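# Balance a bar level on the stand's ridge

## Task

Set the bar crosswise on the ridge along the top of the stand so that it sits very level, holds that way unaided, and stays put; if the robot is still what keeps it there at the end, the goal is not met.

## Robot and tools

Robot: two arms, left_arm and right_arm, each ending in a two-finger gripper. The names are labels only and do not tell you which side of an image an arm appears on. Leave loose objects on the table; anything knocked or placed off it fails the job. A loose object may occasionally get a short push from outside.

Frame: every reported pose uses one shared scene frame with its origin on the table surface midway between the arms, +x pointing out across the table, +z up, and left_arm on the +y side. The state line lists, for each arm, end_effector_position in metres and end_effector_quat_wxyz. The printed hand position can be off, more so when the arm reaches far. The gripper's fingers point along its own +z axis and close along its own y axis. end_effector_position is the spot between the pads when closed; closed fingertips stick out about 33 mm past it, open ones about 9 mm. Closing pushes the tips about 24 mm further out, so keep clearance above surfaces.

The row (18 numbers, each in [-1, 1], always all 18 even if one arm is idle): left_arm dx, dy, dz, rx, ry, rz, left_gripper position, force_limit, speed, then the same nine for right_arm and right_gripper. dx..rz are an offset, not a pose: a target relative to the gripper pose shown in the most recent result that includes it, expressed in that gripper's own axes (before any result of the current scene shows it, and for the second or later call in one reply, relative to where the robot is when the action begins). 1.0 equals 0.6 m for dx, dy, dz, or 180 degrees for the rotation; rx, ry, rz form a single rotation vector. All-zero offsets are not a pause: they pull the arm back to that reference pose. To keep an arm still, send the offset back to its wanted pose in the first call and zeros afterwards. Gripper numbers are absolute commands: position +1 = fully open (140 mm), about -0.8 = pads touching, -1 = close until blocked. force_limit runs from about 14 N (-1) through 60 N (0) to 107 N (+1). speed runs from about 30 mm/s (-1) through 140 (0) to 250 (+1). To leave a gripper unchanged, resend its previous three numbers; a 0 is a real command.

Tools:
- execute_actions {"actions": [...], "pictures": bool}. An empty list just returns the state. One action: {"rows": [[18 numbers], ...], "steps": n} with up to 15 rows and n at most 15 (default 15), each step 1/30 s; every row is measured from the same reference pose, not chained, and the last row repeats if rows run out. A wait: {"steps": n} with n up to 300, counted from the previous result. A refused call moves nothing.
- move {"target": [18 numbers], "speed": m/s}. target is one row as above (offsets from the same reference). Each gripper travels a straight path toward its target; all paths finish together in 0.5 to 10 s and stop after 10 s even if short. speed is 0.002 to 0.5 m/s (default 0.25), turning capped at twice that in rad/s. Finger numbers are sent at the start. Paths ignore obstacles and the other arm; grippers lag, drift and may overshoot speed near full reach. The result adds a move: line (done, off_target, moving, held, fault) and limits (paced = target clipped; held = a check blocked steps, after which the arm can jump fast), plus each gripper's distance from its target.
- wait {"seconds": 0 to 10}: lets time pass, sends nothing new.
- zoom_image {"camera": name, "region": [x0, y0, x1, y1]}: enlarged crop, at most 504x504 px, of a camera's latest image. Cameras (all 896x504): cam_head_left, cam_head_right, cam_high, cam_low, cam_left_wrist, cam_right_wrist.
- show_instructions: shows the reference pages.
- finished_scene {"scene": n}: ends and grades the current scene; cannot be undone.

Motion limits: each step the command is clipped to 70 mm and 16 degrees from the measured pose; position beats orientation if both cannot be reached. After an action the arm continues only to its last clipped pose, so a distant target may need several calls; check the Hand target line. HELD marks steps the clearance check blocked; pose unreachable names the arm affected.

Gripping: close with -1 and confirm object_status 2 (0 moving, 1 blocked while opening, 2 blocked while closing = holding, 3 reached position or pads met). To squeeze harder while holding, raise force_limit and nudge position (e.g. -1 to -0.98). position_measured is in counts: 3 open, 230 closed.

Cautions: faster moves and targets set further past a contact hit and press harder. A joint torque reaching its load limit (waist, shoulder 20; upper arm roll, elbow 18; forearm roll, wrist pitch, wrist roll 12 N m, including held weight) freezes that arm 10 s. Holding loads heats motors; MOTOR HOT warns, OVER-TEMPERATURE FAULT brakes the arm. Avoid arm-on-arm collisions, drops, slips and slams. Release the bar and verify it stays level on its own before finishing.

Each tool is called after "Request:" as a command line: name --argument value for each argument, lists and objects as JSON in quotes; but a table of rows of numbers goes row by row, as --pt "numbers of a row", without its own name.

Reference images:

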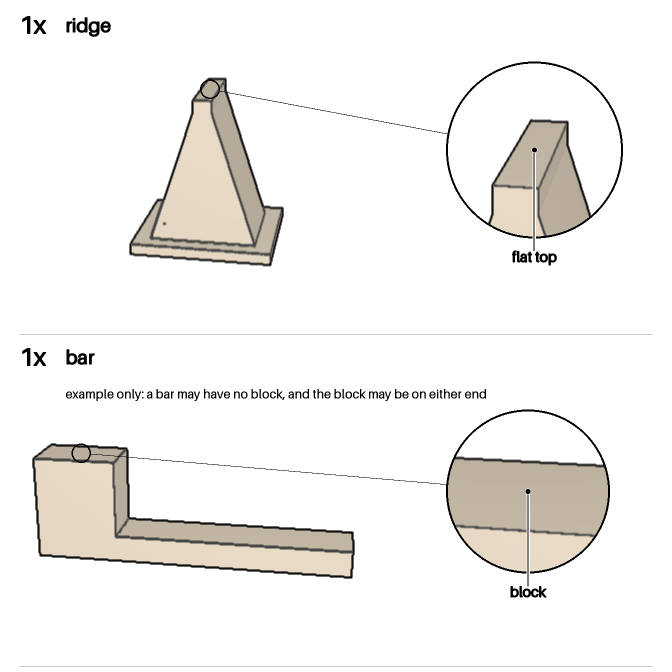

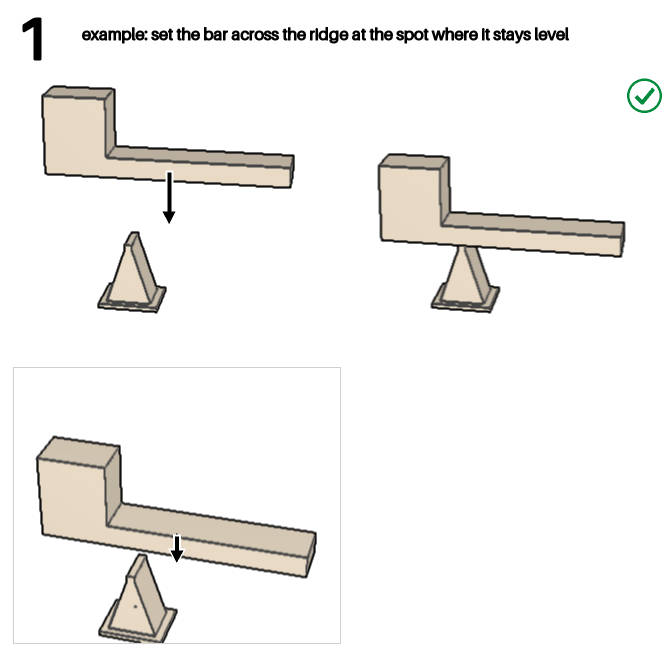

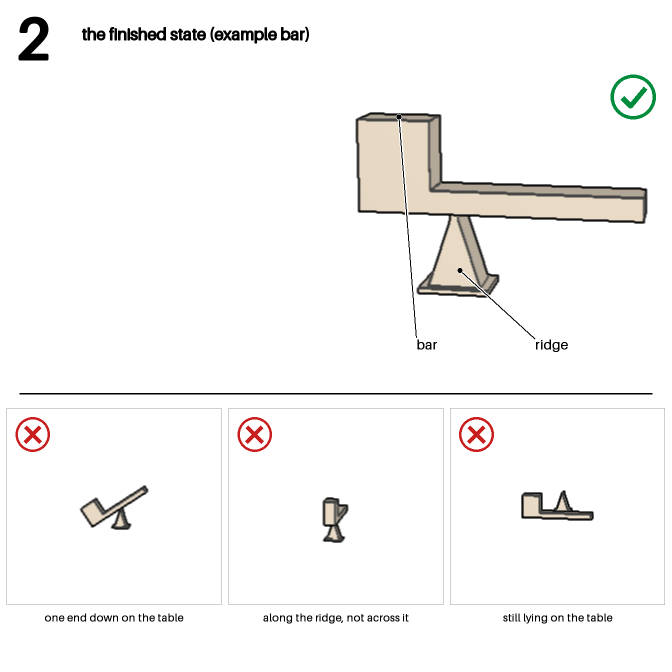

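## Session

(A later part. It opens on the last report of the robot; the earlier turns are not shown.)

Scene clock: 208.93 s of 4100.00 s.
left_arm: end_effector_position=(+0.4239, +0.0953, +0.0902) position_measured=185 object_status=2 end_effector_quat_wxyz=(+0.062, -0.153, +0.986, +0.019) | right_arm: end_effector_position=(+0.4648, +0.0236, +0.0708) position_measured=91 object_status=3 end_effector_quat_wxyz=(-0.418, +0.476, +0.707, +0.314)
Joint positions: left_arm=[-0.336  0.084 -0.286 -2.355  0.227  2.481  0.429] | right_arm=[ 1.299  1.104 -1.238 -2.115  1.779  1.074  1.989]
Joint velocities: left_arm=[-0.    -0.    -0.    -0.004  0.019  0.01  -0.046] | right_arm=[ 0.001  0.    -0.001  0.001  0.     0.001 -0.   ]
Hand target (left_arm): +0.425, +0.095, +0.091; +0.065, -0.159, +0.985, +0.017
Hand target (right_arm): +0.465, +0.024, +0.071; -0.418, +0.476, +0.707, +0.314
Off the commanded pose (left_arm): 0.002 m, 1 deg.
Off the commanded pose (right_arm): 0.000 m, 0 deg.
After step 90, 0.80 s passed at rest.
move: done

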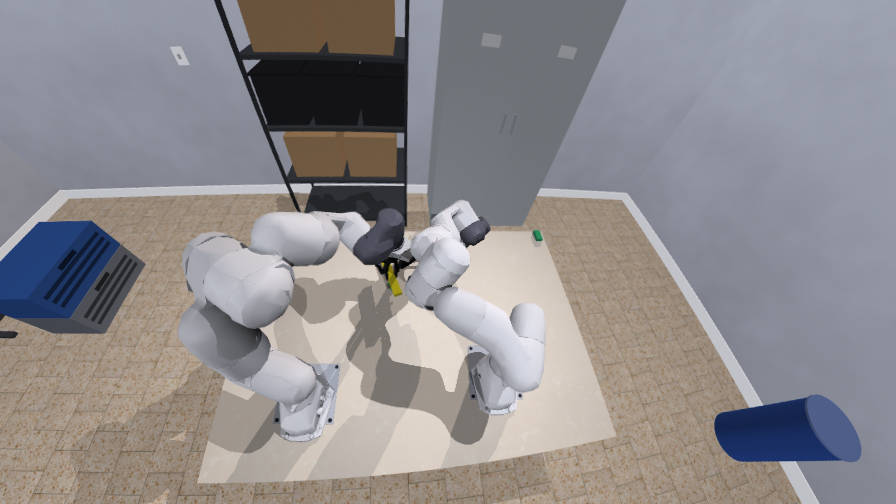

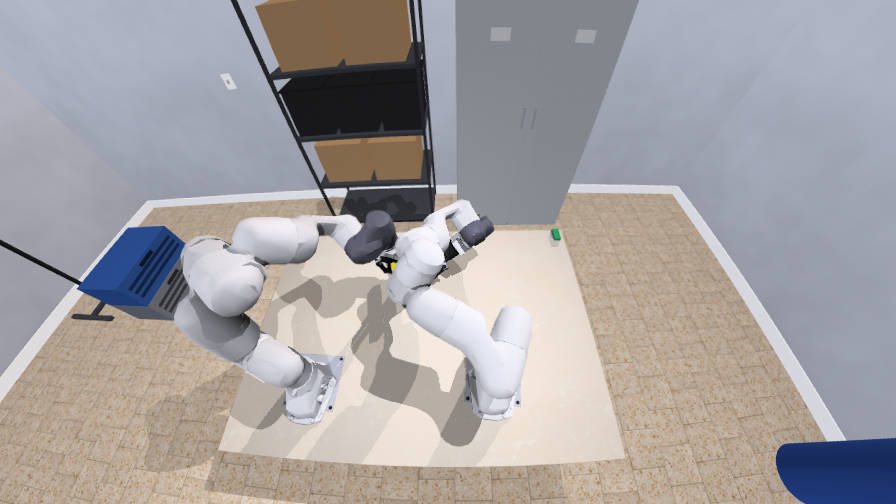

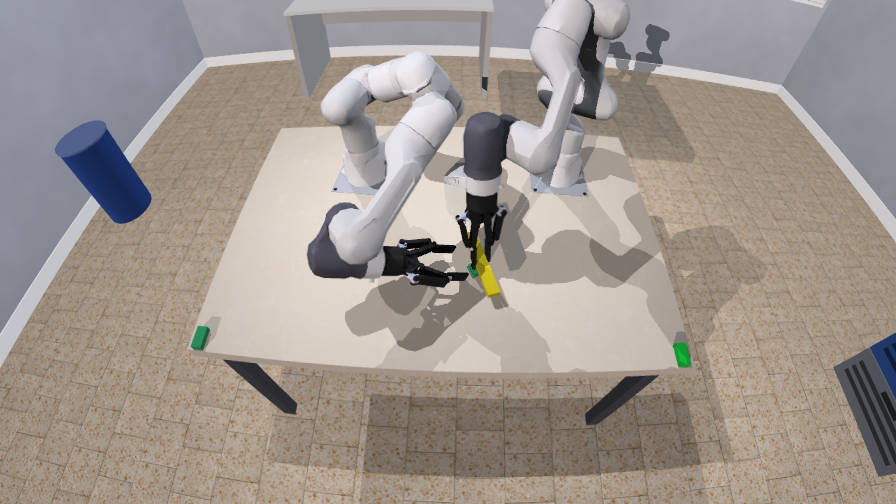

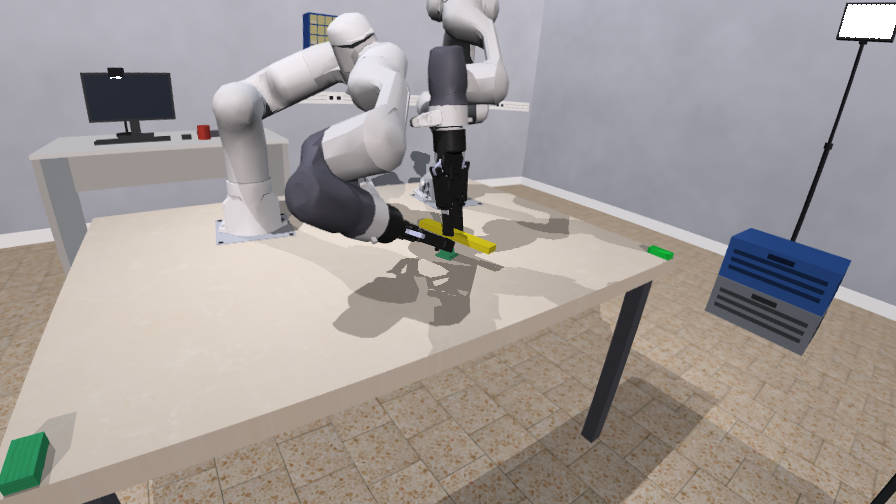

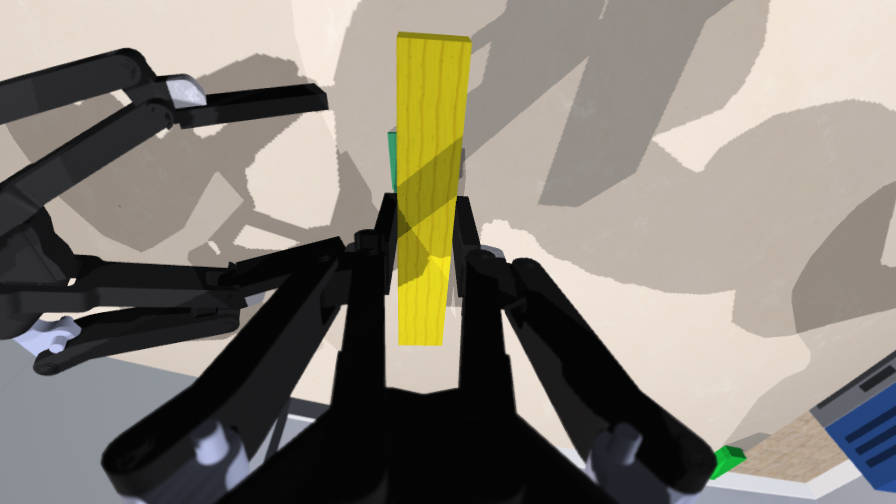

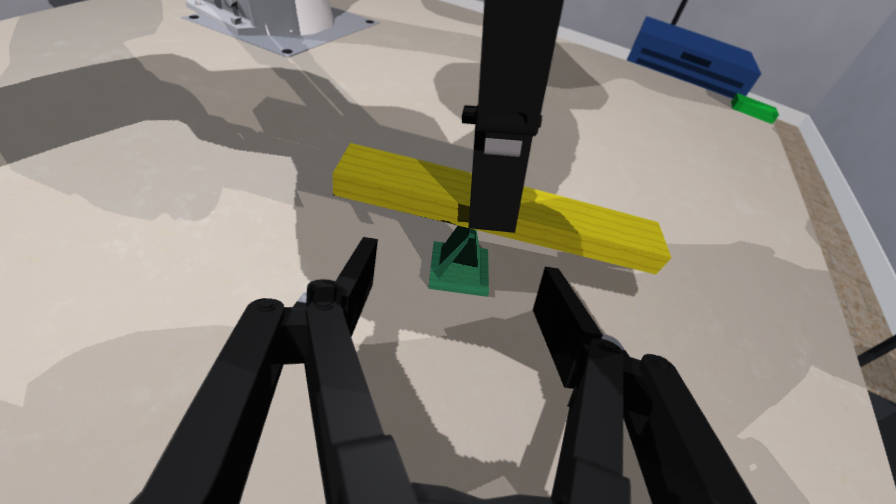

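Request:
move --target '[0.018,-0.002,0.002,0,-0.017,-0.003,-1,0,-0.3,0,0,0,0,0,0,0.3,0,0]' --speed 0.02

Request:
move --target '[0.0015,0,0.009,0,0,0,-1,0,-0.3,0,0,0,0,0,0,0.3,0,0]' --speed 0.006

Scene clock: 213.60 s of 4100.00 s.
left_arm: end_effector_position=(+0.4138, +0.0925, +0.0863) position_measured=185 object_status=2 end_effector_quat_wxyz=(+0.085, -0.153, +0.984, +0.025) | right_arm: end_effector_position=(+0.4648, +0.0236, +0.0708) position_measured=91 object_status=3 end_effector_quat_wxyz=(-0.418, +0.476, +0.707, +0.314)
Joint positions: left_arm=[-0.367  0.065 -0.286 -2.398  0.309  2.516  0.329] | right_arm=[ 1.299  1.104 -1.238 -2.115  1.779  1.074  1.989]
Joint velocities: left_arm=[-0.005 -0.002 -0.001 -0.003  0.014  0.007 -0.042] | right_arm=[ 0.001 -0.001 -0.001 -0.001 -0.    -0.002 -0.001]
Hand target (left_arm): +0.415, +0.091, +0.087; +0.089, -0.157, +0.983, +0.023
Hand target (right_arm): +0.465, +0.024, +0.071; -0.418, +0.476, +0.707, +0.314
Off the commanded pose (left_arm): 0.002 m, 1 deg.
Off the commanded pose (right_arm): 0.000 m, 0 deg.
After step 90, 0.13 s passed at rest.
move: done

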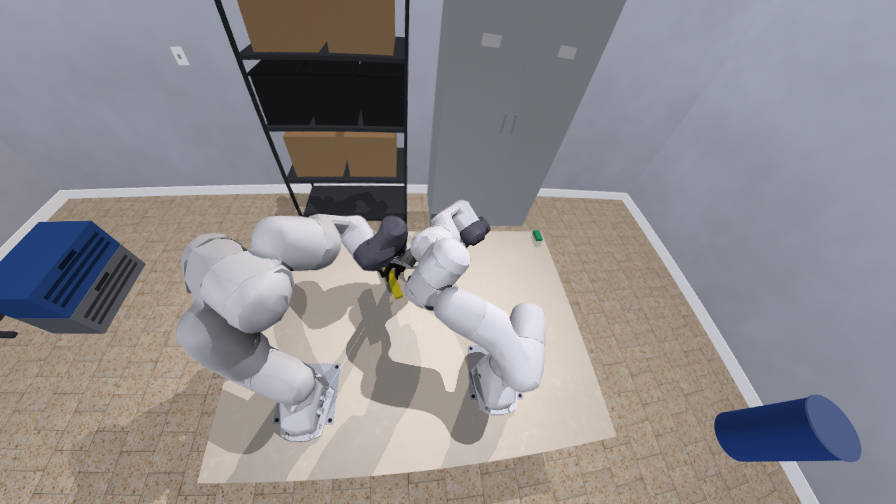

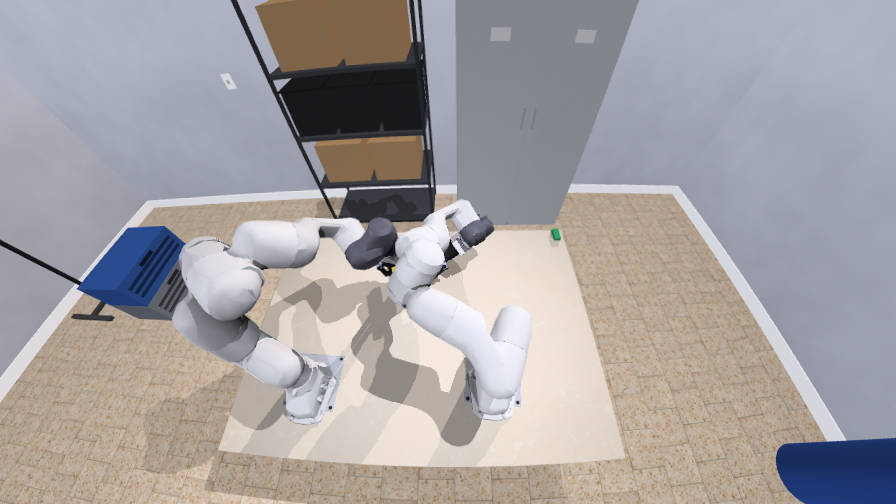

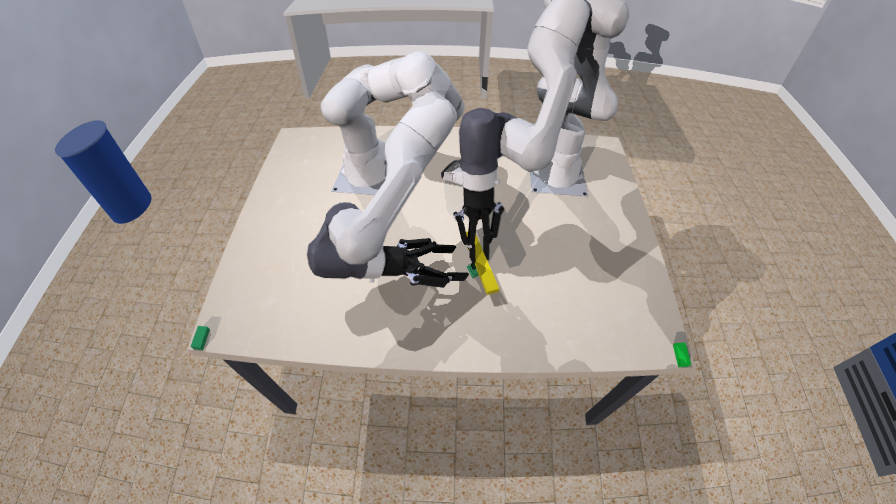

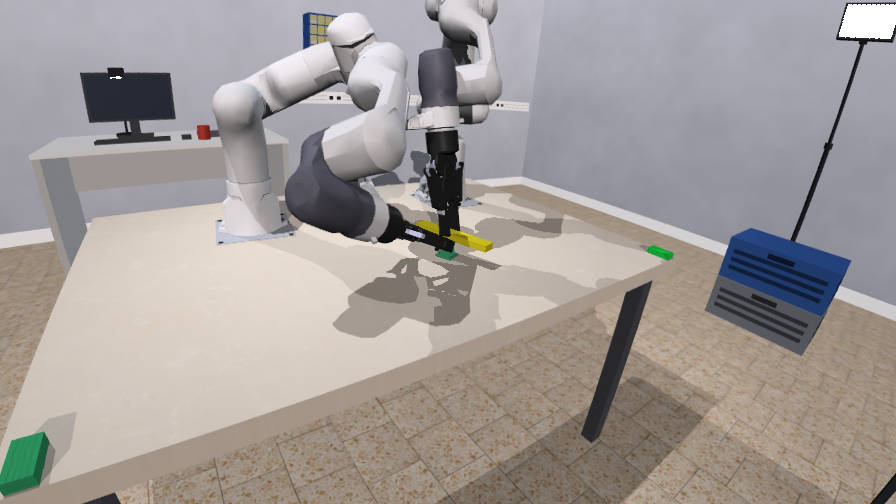

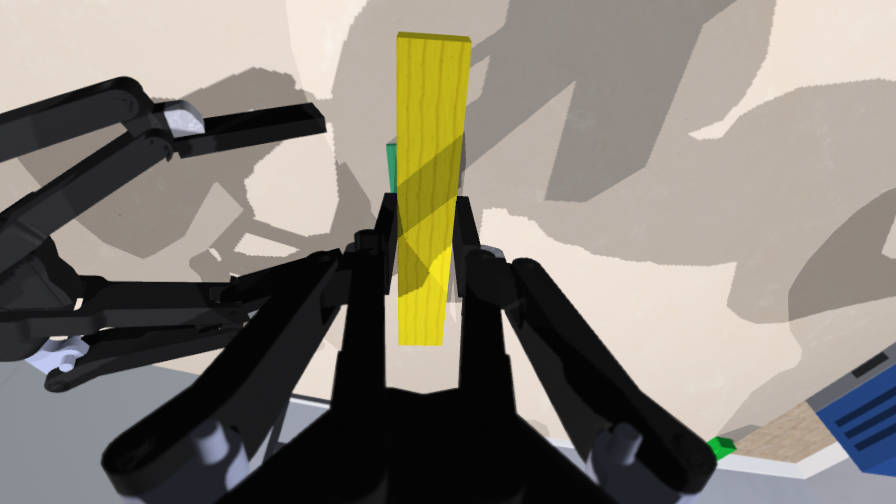

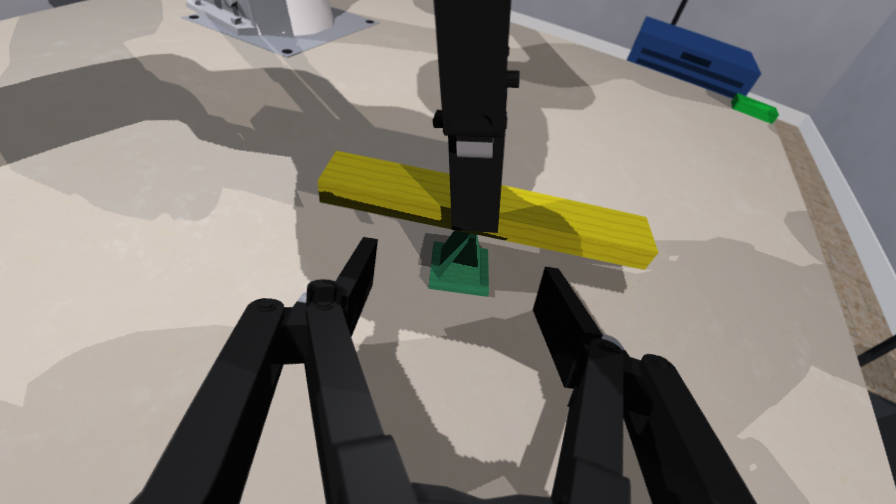

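Scene clock: 214.73 s of 4100.00 s.
left_arm: end_effector_position=(+0.4156, +0.0907, +0.0858) position_measured=185 object_status=2 end_effector_quat_wxyz=(+0.088, -0.151, +0.984, +0.022) | right_arm: end_effector_position=(+0.4648, +0.0236, +0.0708) position_measured=91 object_status=3 end_effector_quat_wxyz=(-0.418, +0.476, +0.707, +0.314)
Joint positions: left_arm=[-0.367  0.069 -0.286 -2.398  0.316  2.526  0.325] | right_arm=[ 1.299  1.104 -1.238 -2.115  1.779  1.074  1.989]
Joint velocities: left_arm=[-0.     0.002  0.001 -0.     0.003  0.004 -0.005] | right_arm=[ 0.    -0.001 -0.     0.    -0.001 -0.     0.001]
Hand target (left_arm): +0.414, +0.093, +0.081; +0.085, -0.153, +0.984, +0.025
Hand target (right_arm): +0.465, +0.024, +0.071; -0.418, +0.476, +0.707, +0.314
Off the commanded pose (left_arm): 0.006 m, 0 deg.
Off the commanded pose (right_arm): 0.000 m, 0 deg.
move: off_target (left_arm)

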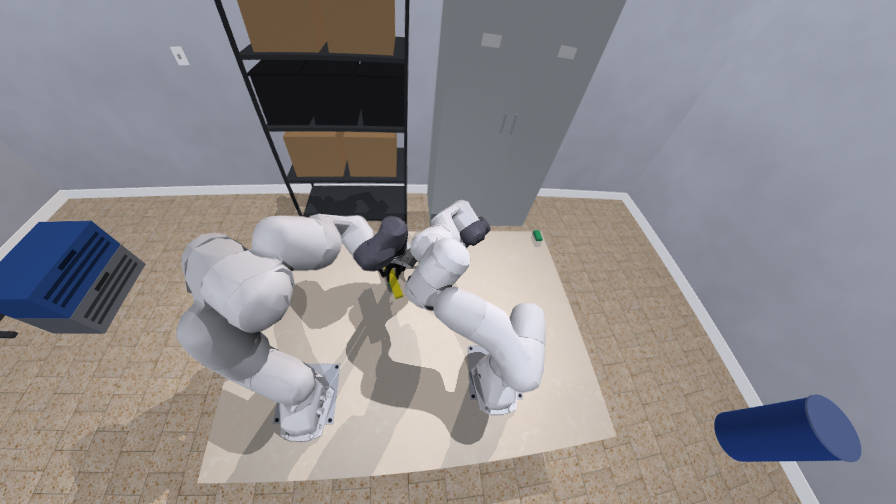

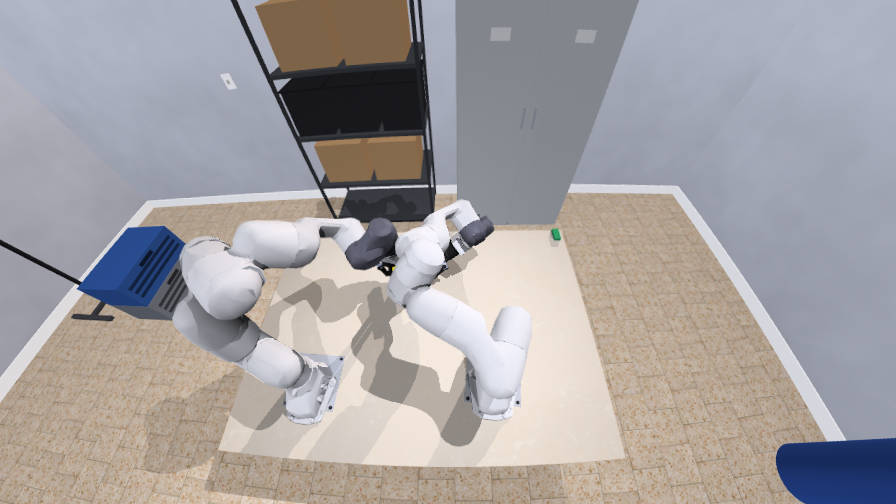

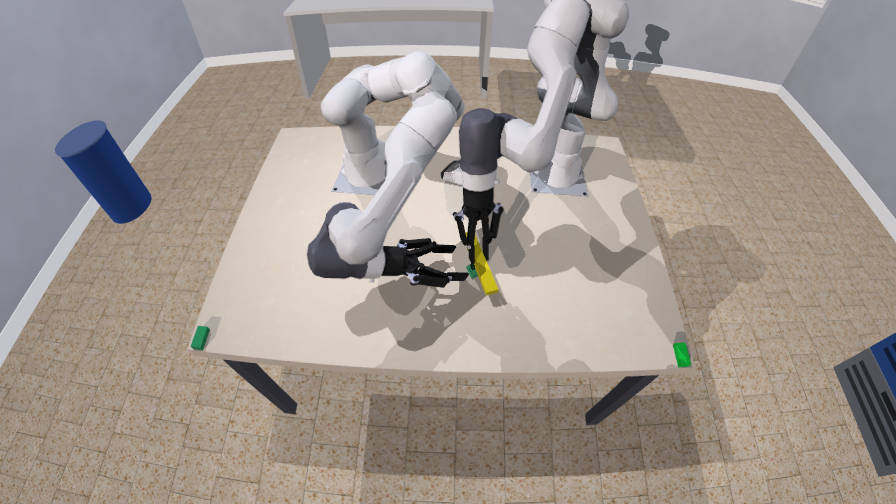

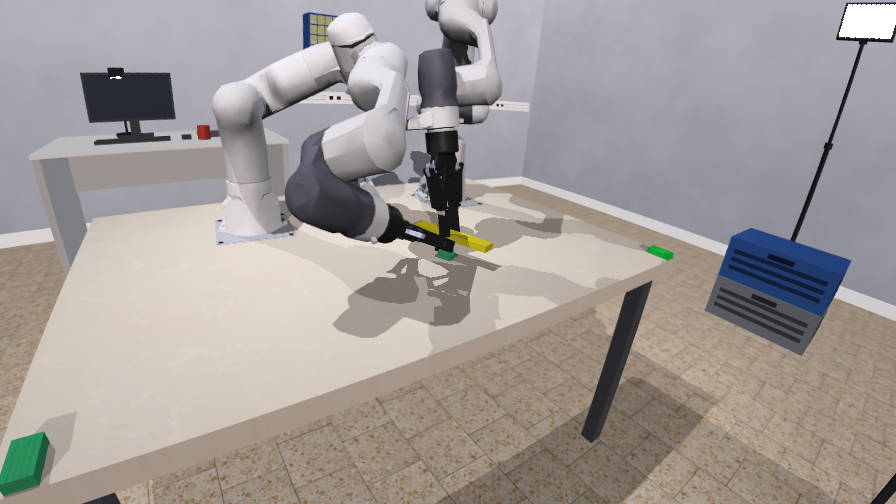

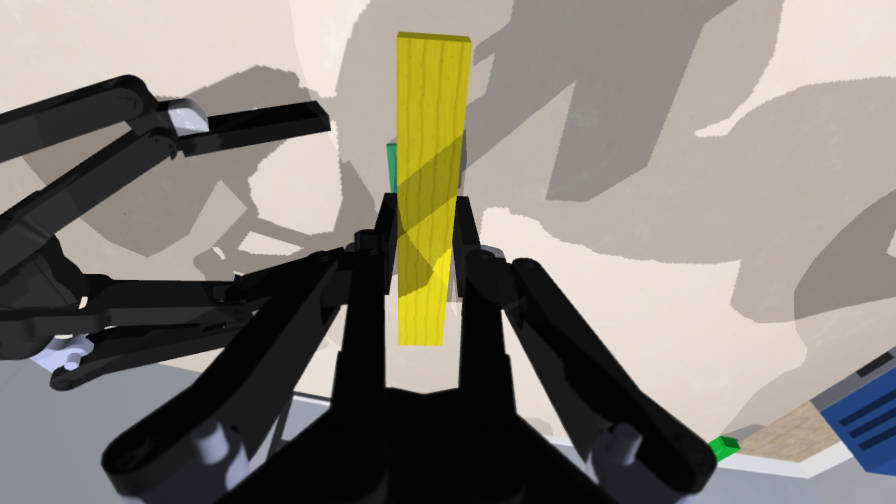

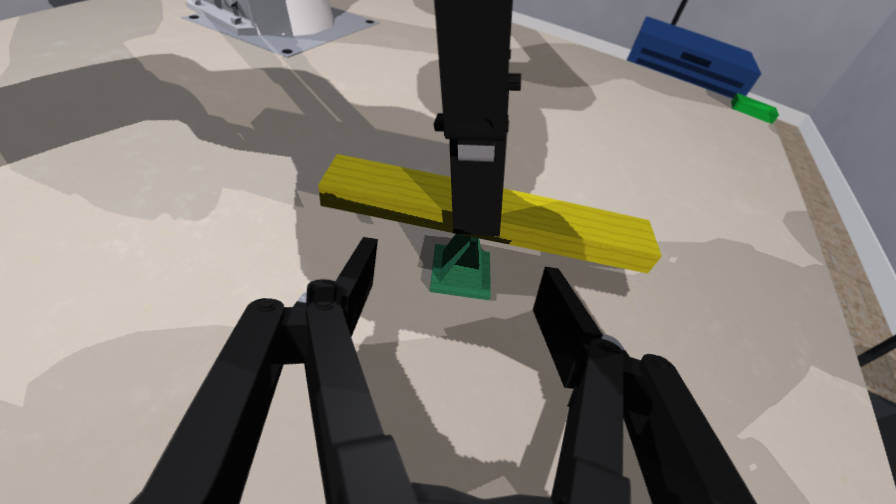

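Request:
execute_actions --actions '[{"rows":[[0,0,0,0,0,0,-1,0,-0.3,0,0,0,0,0,0,0.3,0,0],[0,0,0,0,0,0,-1,0,-0.3,0,0,0,0,0,0,0.3,0,0],[0,0,0,0,0,0,-1,0,-0.3,0,0,0,0,0,0,0.3,0,0],[0,0,0,0,0,0,-1,0,-0.3,0,0,0,0,0,0,0.3,0,0],[0,0,0,0,0,0,-0.4,0,-0.5,0,0,0,0,0,0,0.3,0,0],[0,0,0,0,0,0,-0.4,0,-0.5,0,0,0,0,0,0,0.3,0,0],[0,0,0,0,0,0,-0.4,0,-0.5,0,0,0,0,0,0,0.3,0,0],[0,0,0,0,0,0,-0.4,0,-0.5,0,0,0,0,0,0,0.3,0,0],[0,0,0,0,0,0,-0.4,0,-0.5,0,0,0,0,0,0,0.3,0,0],[0,0,0,0,0,0,-1,0,-0.3,0,0,0,0,0,0,0.3,0,0]],"steps":15}]'

Scene clock: 220.33 s of 4100.00 s.
left_arm: end_effector_position=(+0.4159, +0.0905, +0.0861) position_measured=185 object_status=0 end_effector_quat_wxyz=(+0.089, -0.152, +0.984, +0.022) | right_arm: end_effector_position=(+0.4648, +0.0236, +0.0708) position_measured=91 object_status=3 end_effector_quat_wxyz=(-0.418, +0.476, +0.707, +0.314)
Joint positions: left_arm=[-0.367  0.069 -0.285 -2.398  0.317  2.527  0.323] | right_arm=[ 1.299  1.104 -1.238 -2.115  1.779  1.074  1.989]
Joint velocities: left_arm=[-0.    -0.001 -0.     0.001 -0.002 -0.    -0.001] | right_arm=[ 0.     0.    -0.    -0.     0.    -0.001 -0.001]
Hand target (left_arm): +0.416, +0.091, +0.086; +0.088, -0.151, +0.984, +0.022
Hand target (right_arm): +0.465, +0.024, +0.071; -0.418, +0.476, +0.707, +0.314
Off the commanded pose (left_arm): 0.001 m, 0 deg.
Off the commanded pose (right_arm): 0.000 m, 0 deg.
Steps of this call (steps 1 to 90: nothing new was sent; then 2.10 s passed at rest; steps 91 to 105: all 15 steps of this action). Readings (end_effector_position | what the end effector reports):
91: left_arm (+0.4158, +0.0906, +0.0859) | right_arm (+0.4648, +0.0236, +0.0708) | left_arm position_measured=185 object_status=2 | right_arm position_measured=91 object_status=3
92: left_arm (+0.4158, +0.0906, +0.0859) | right_arm (+0.4648, +0.0236, +0.0708) | left_arm position_measured=185 object_status=2 | right_arm position_measured=91 object_status=3
94: left_arm (+0.4158, +0.0906, +0.0859) | right_arm (+0.4648, +0.0236, +0.0708) | left_arm position_measured=185 object_status=2 | right_arm position_measured=91 object_status=3
98: left_arm (+0.4158, +0.0906, +0.0859) | right_arm (+0.4648, +0.0236, +0.0708) | left_arm position_measured=179 object_status=0 | right_arm position_measured=91 object_status=3
105: the state above

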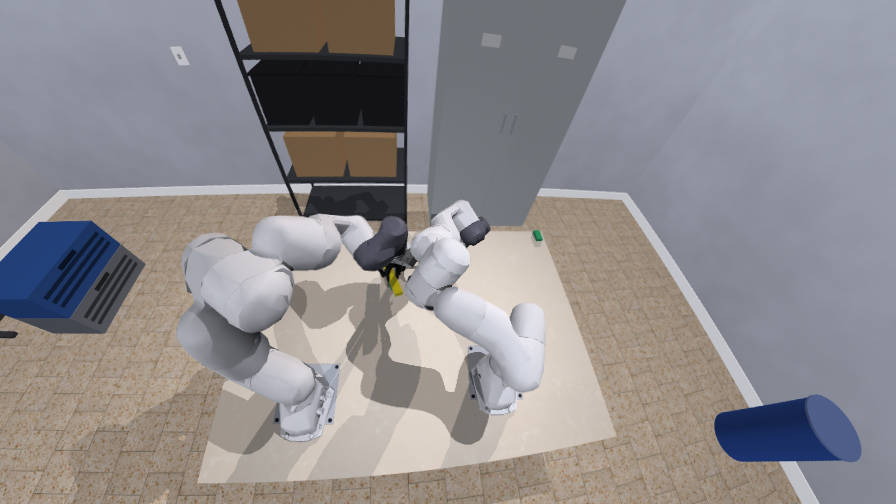

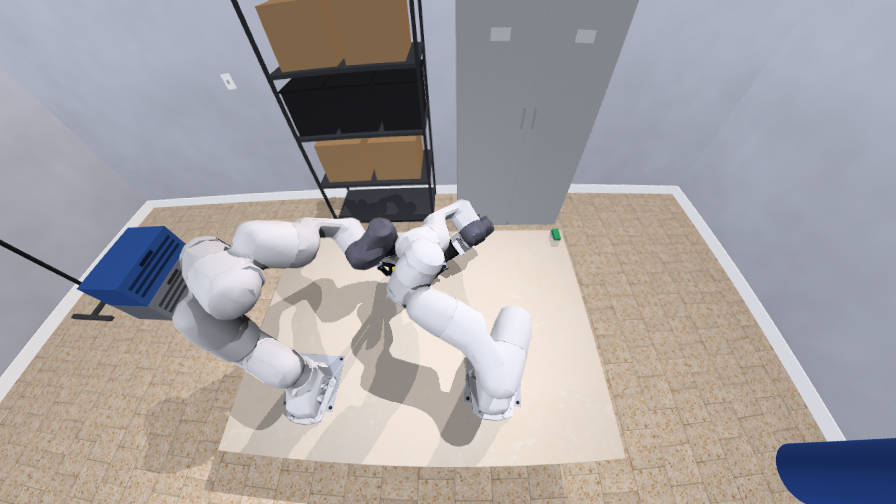

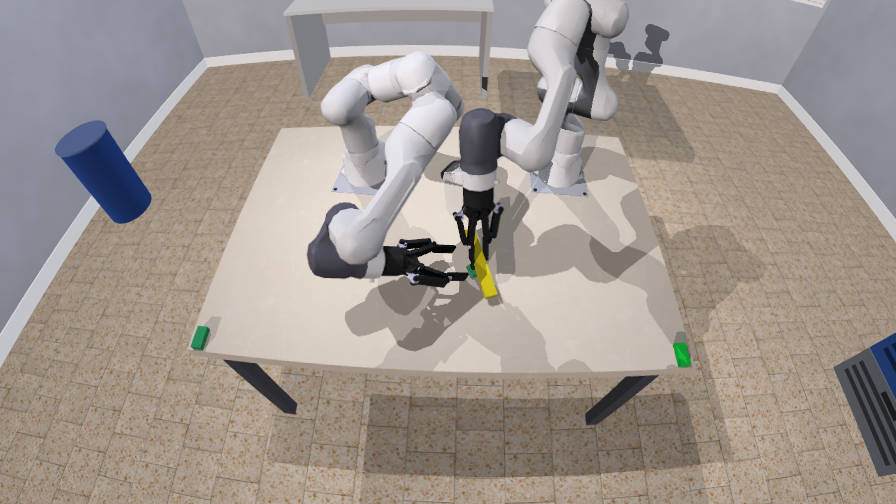

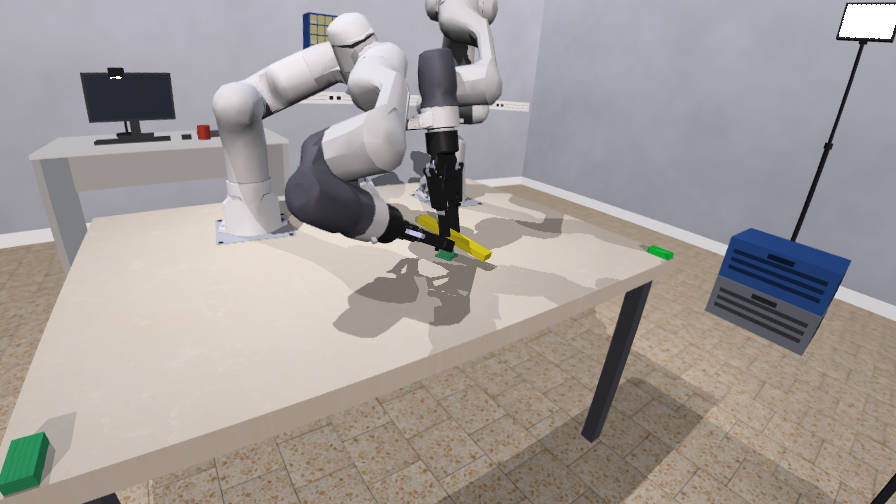

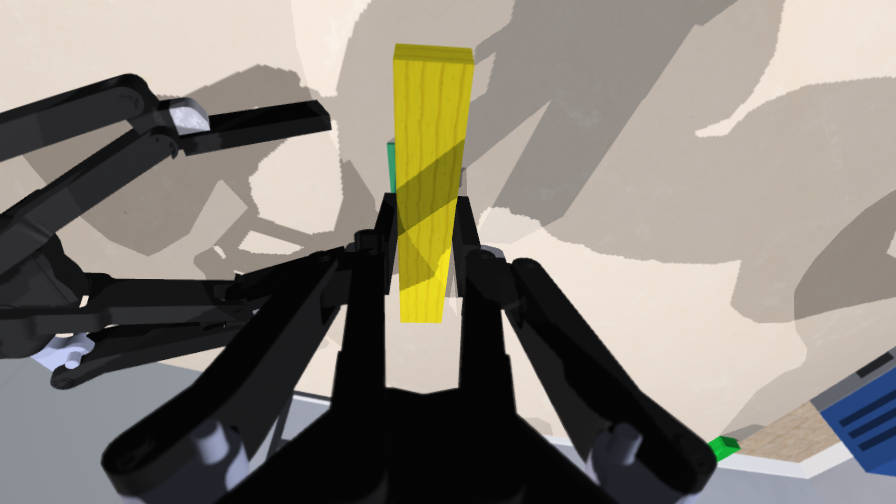

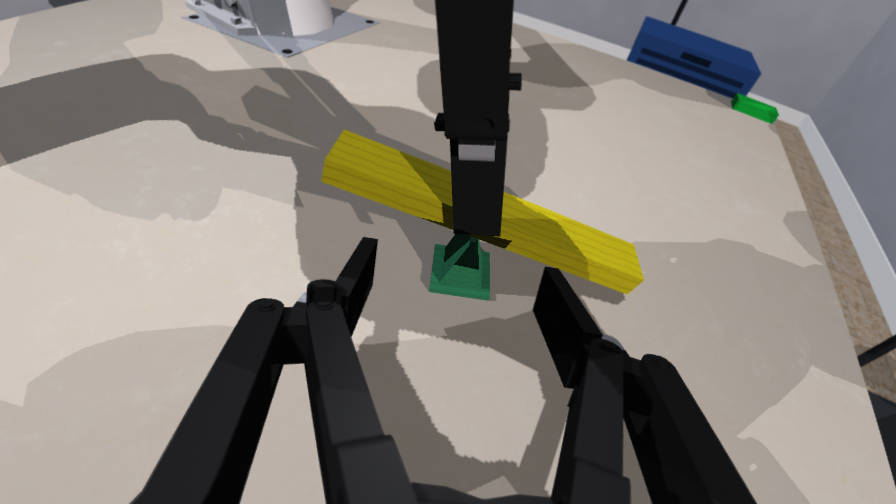

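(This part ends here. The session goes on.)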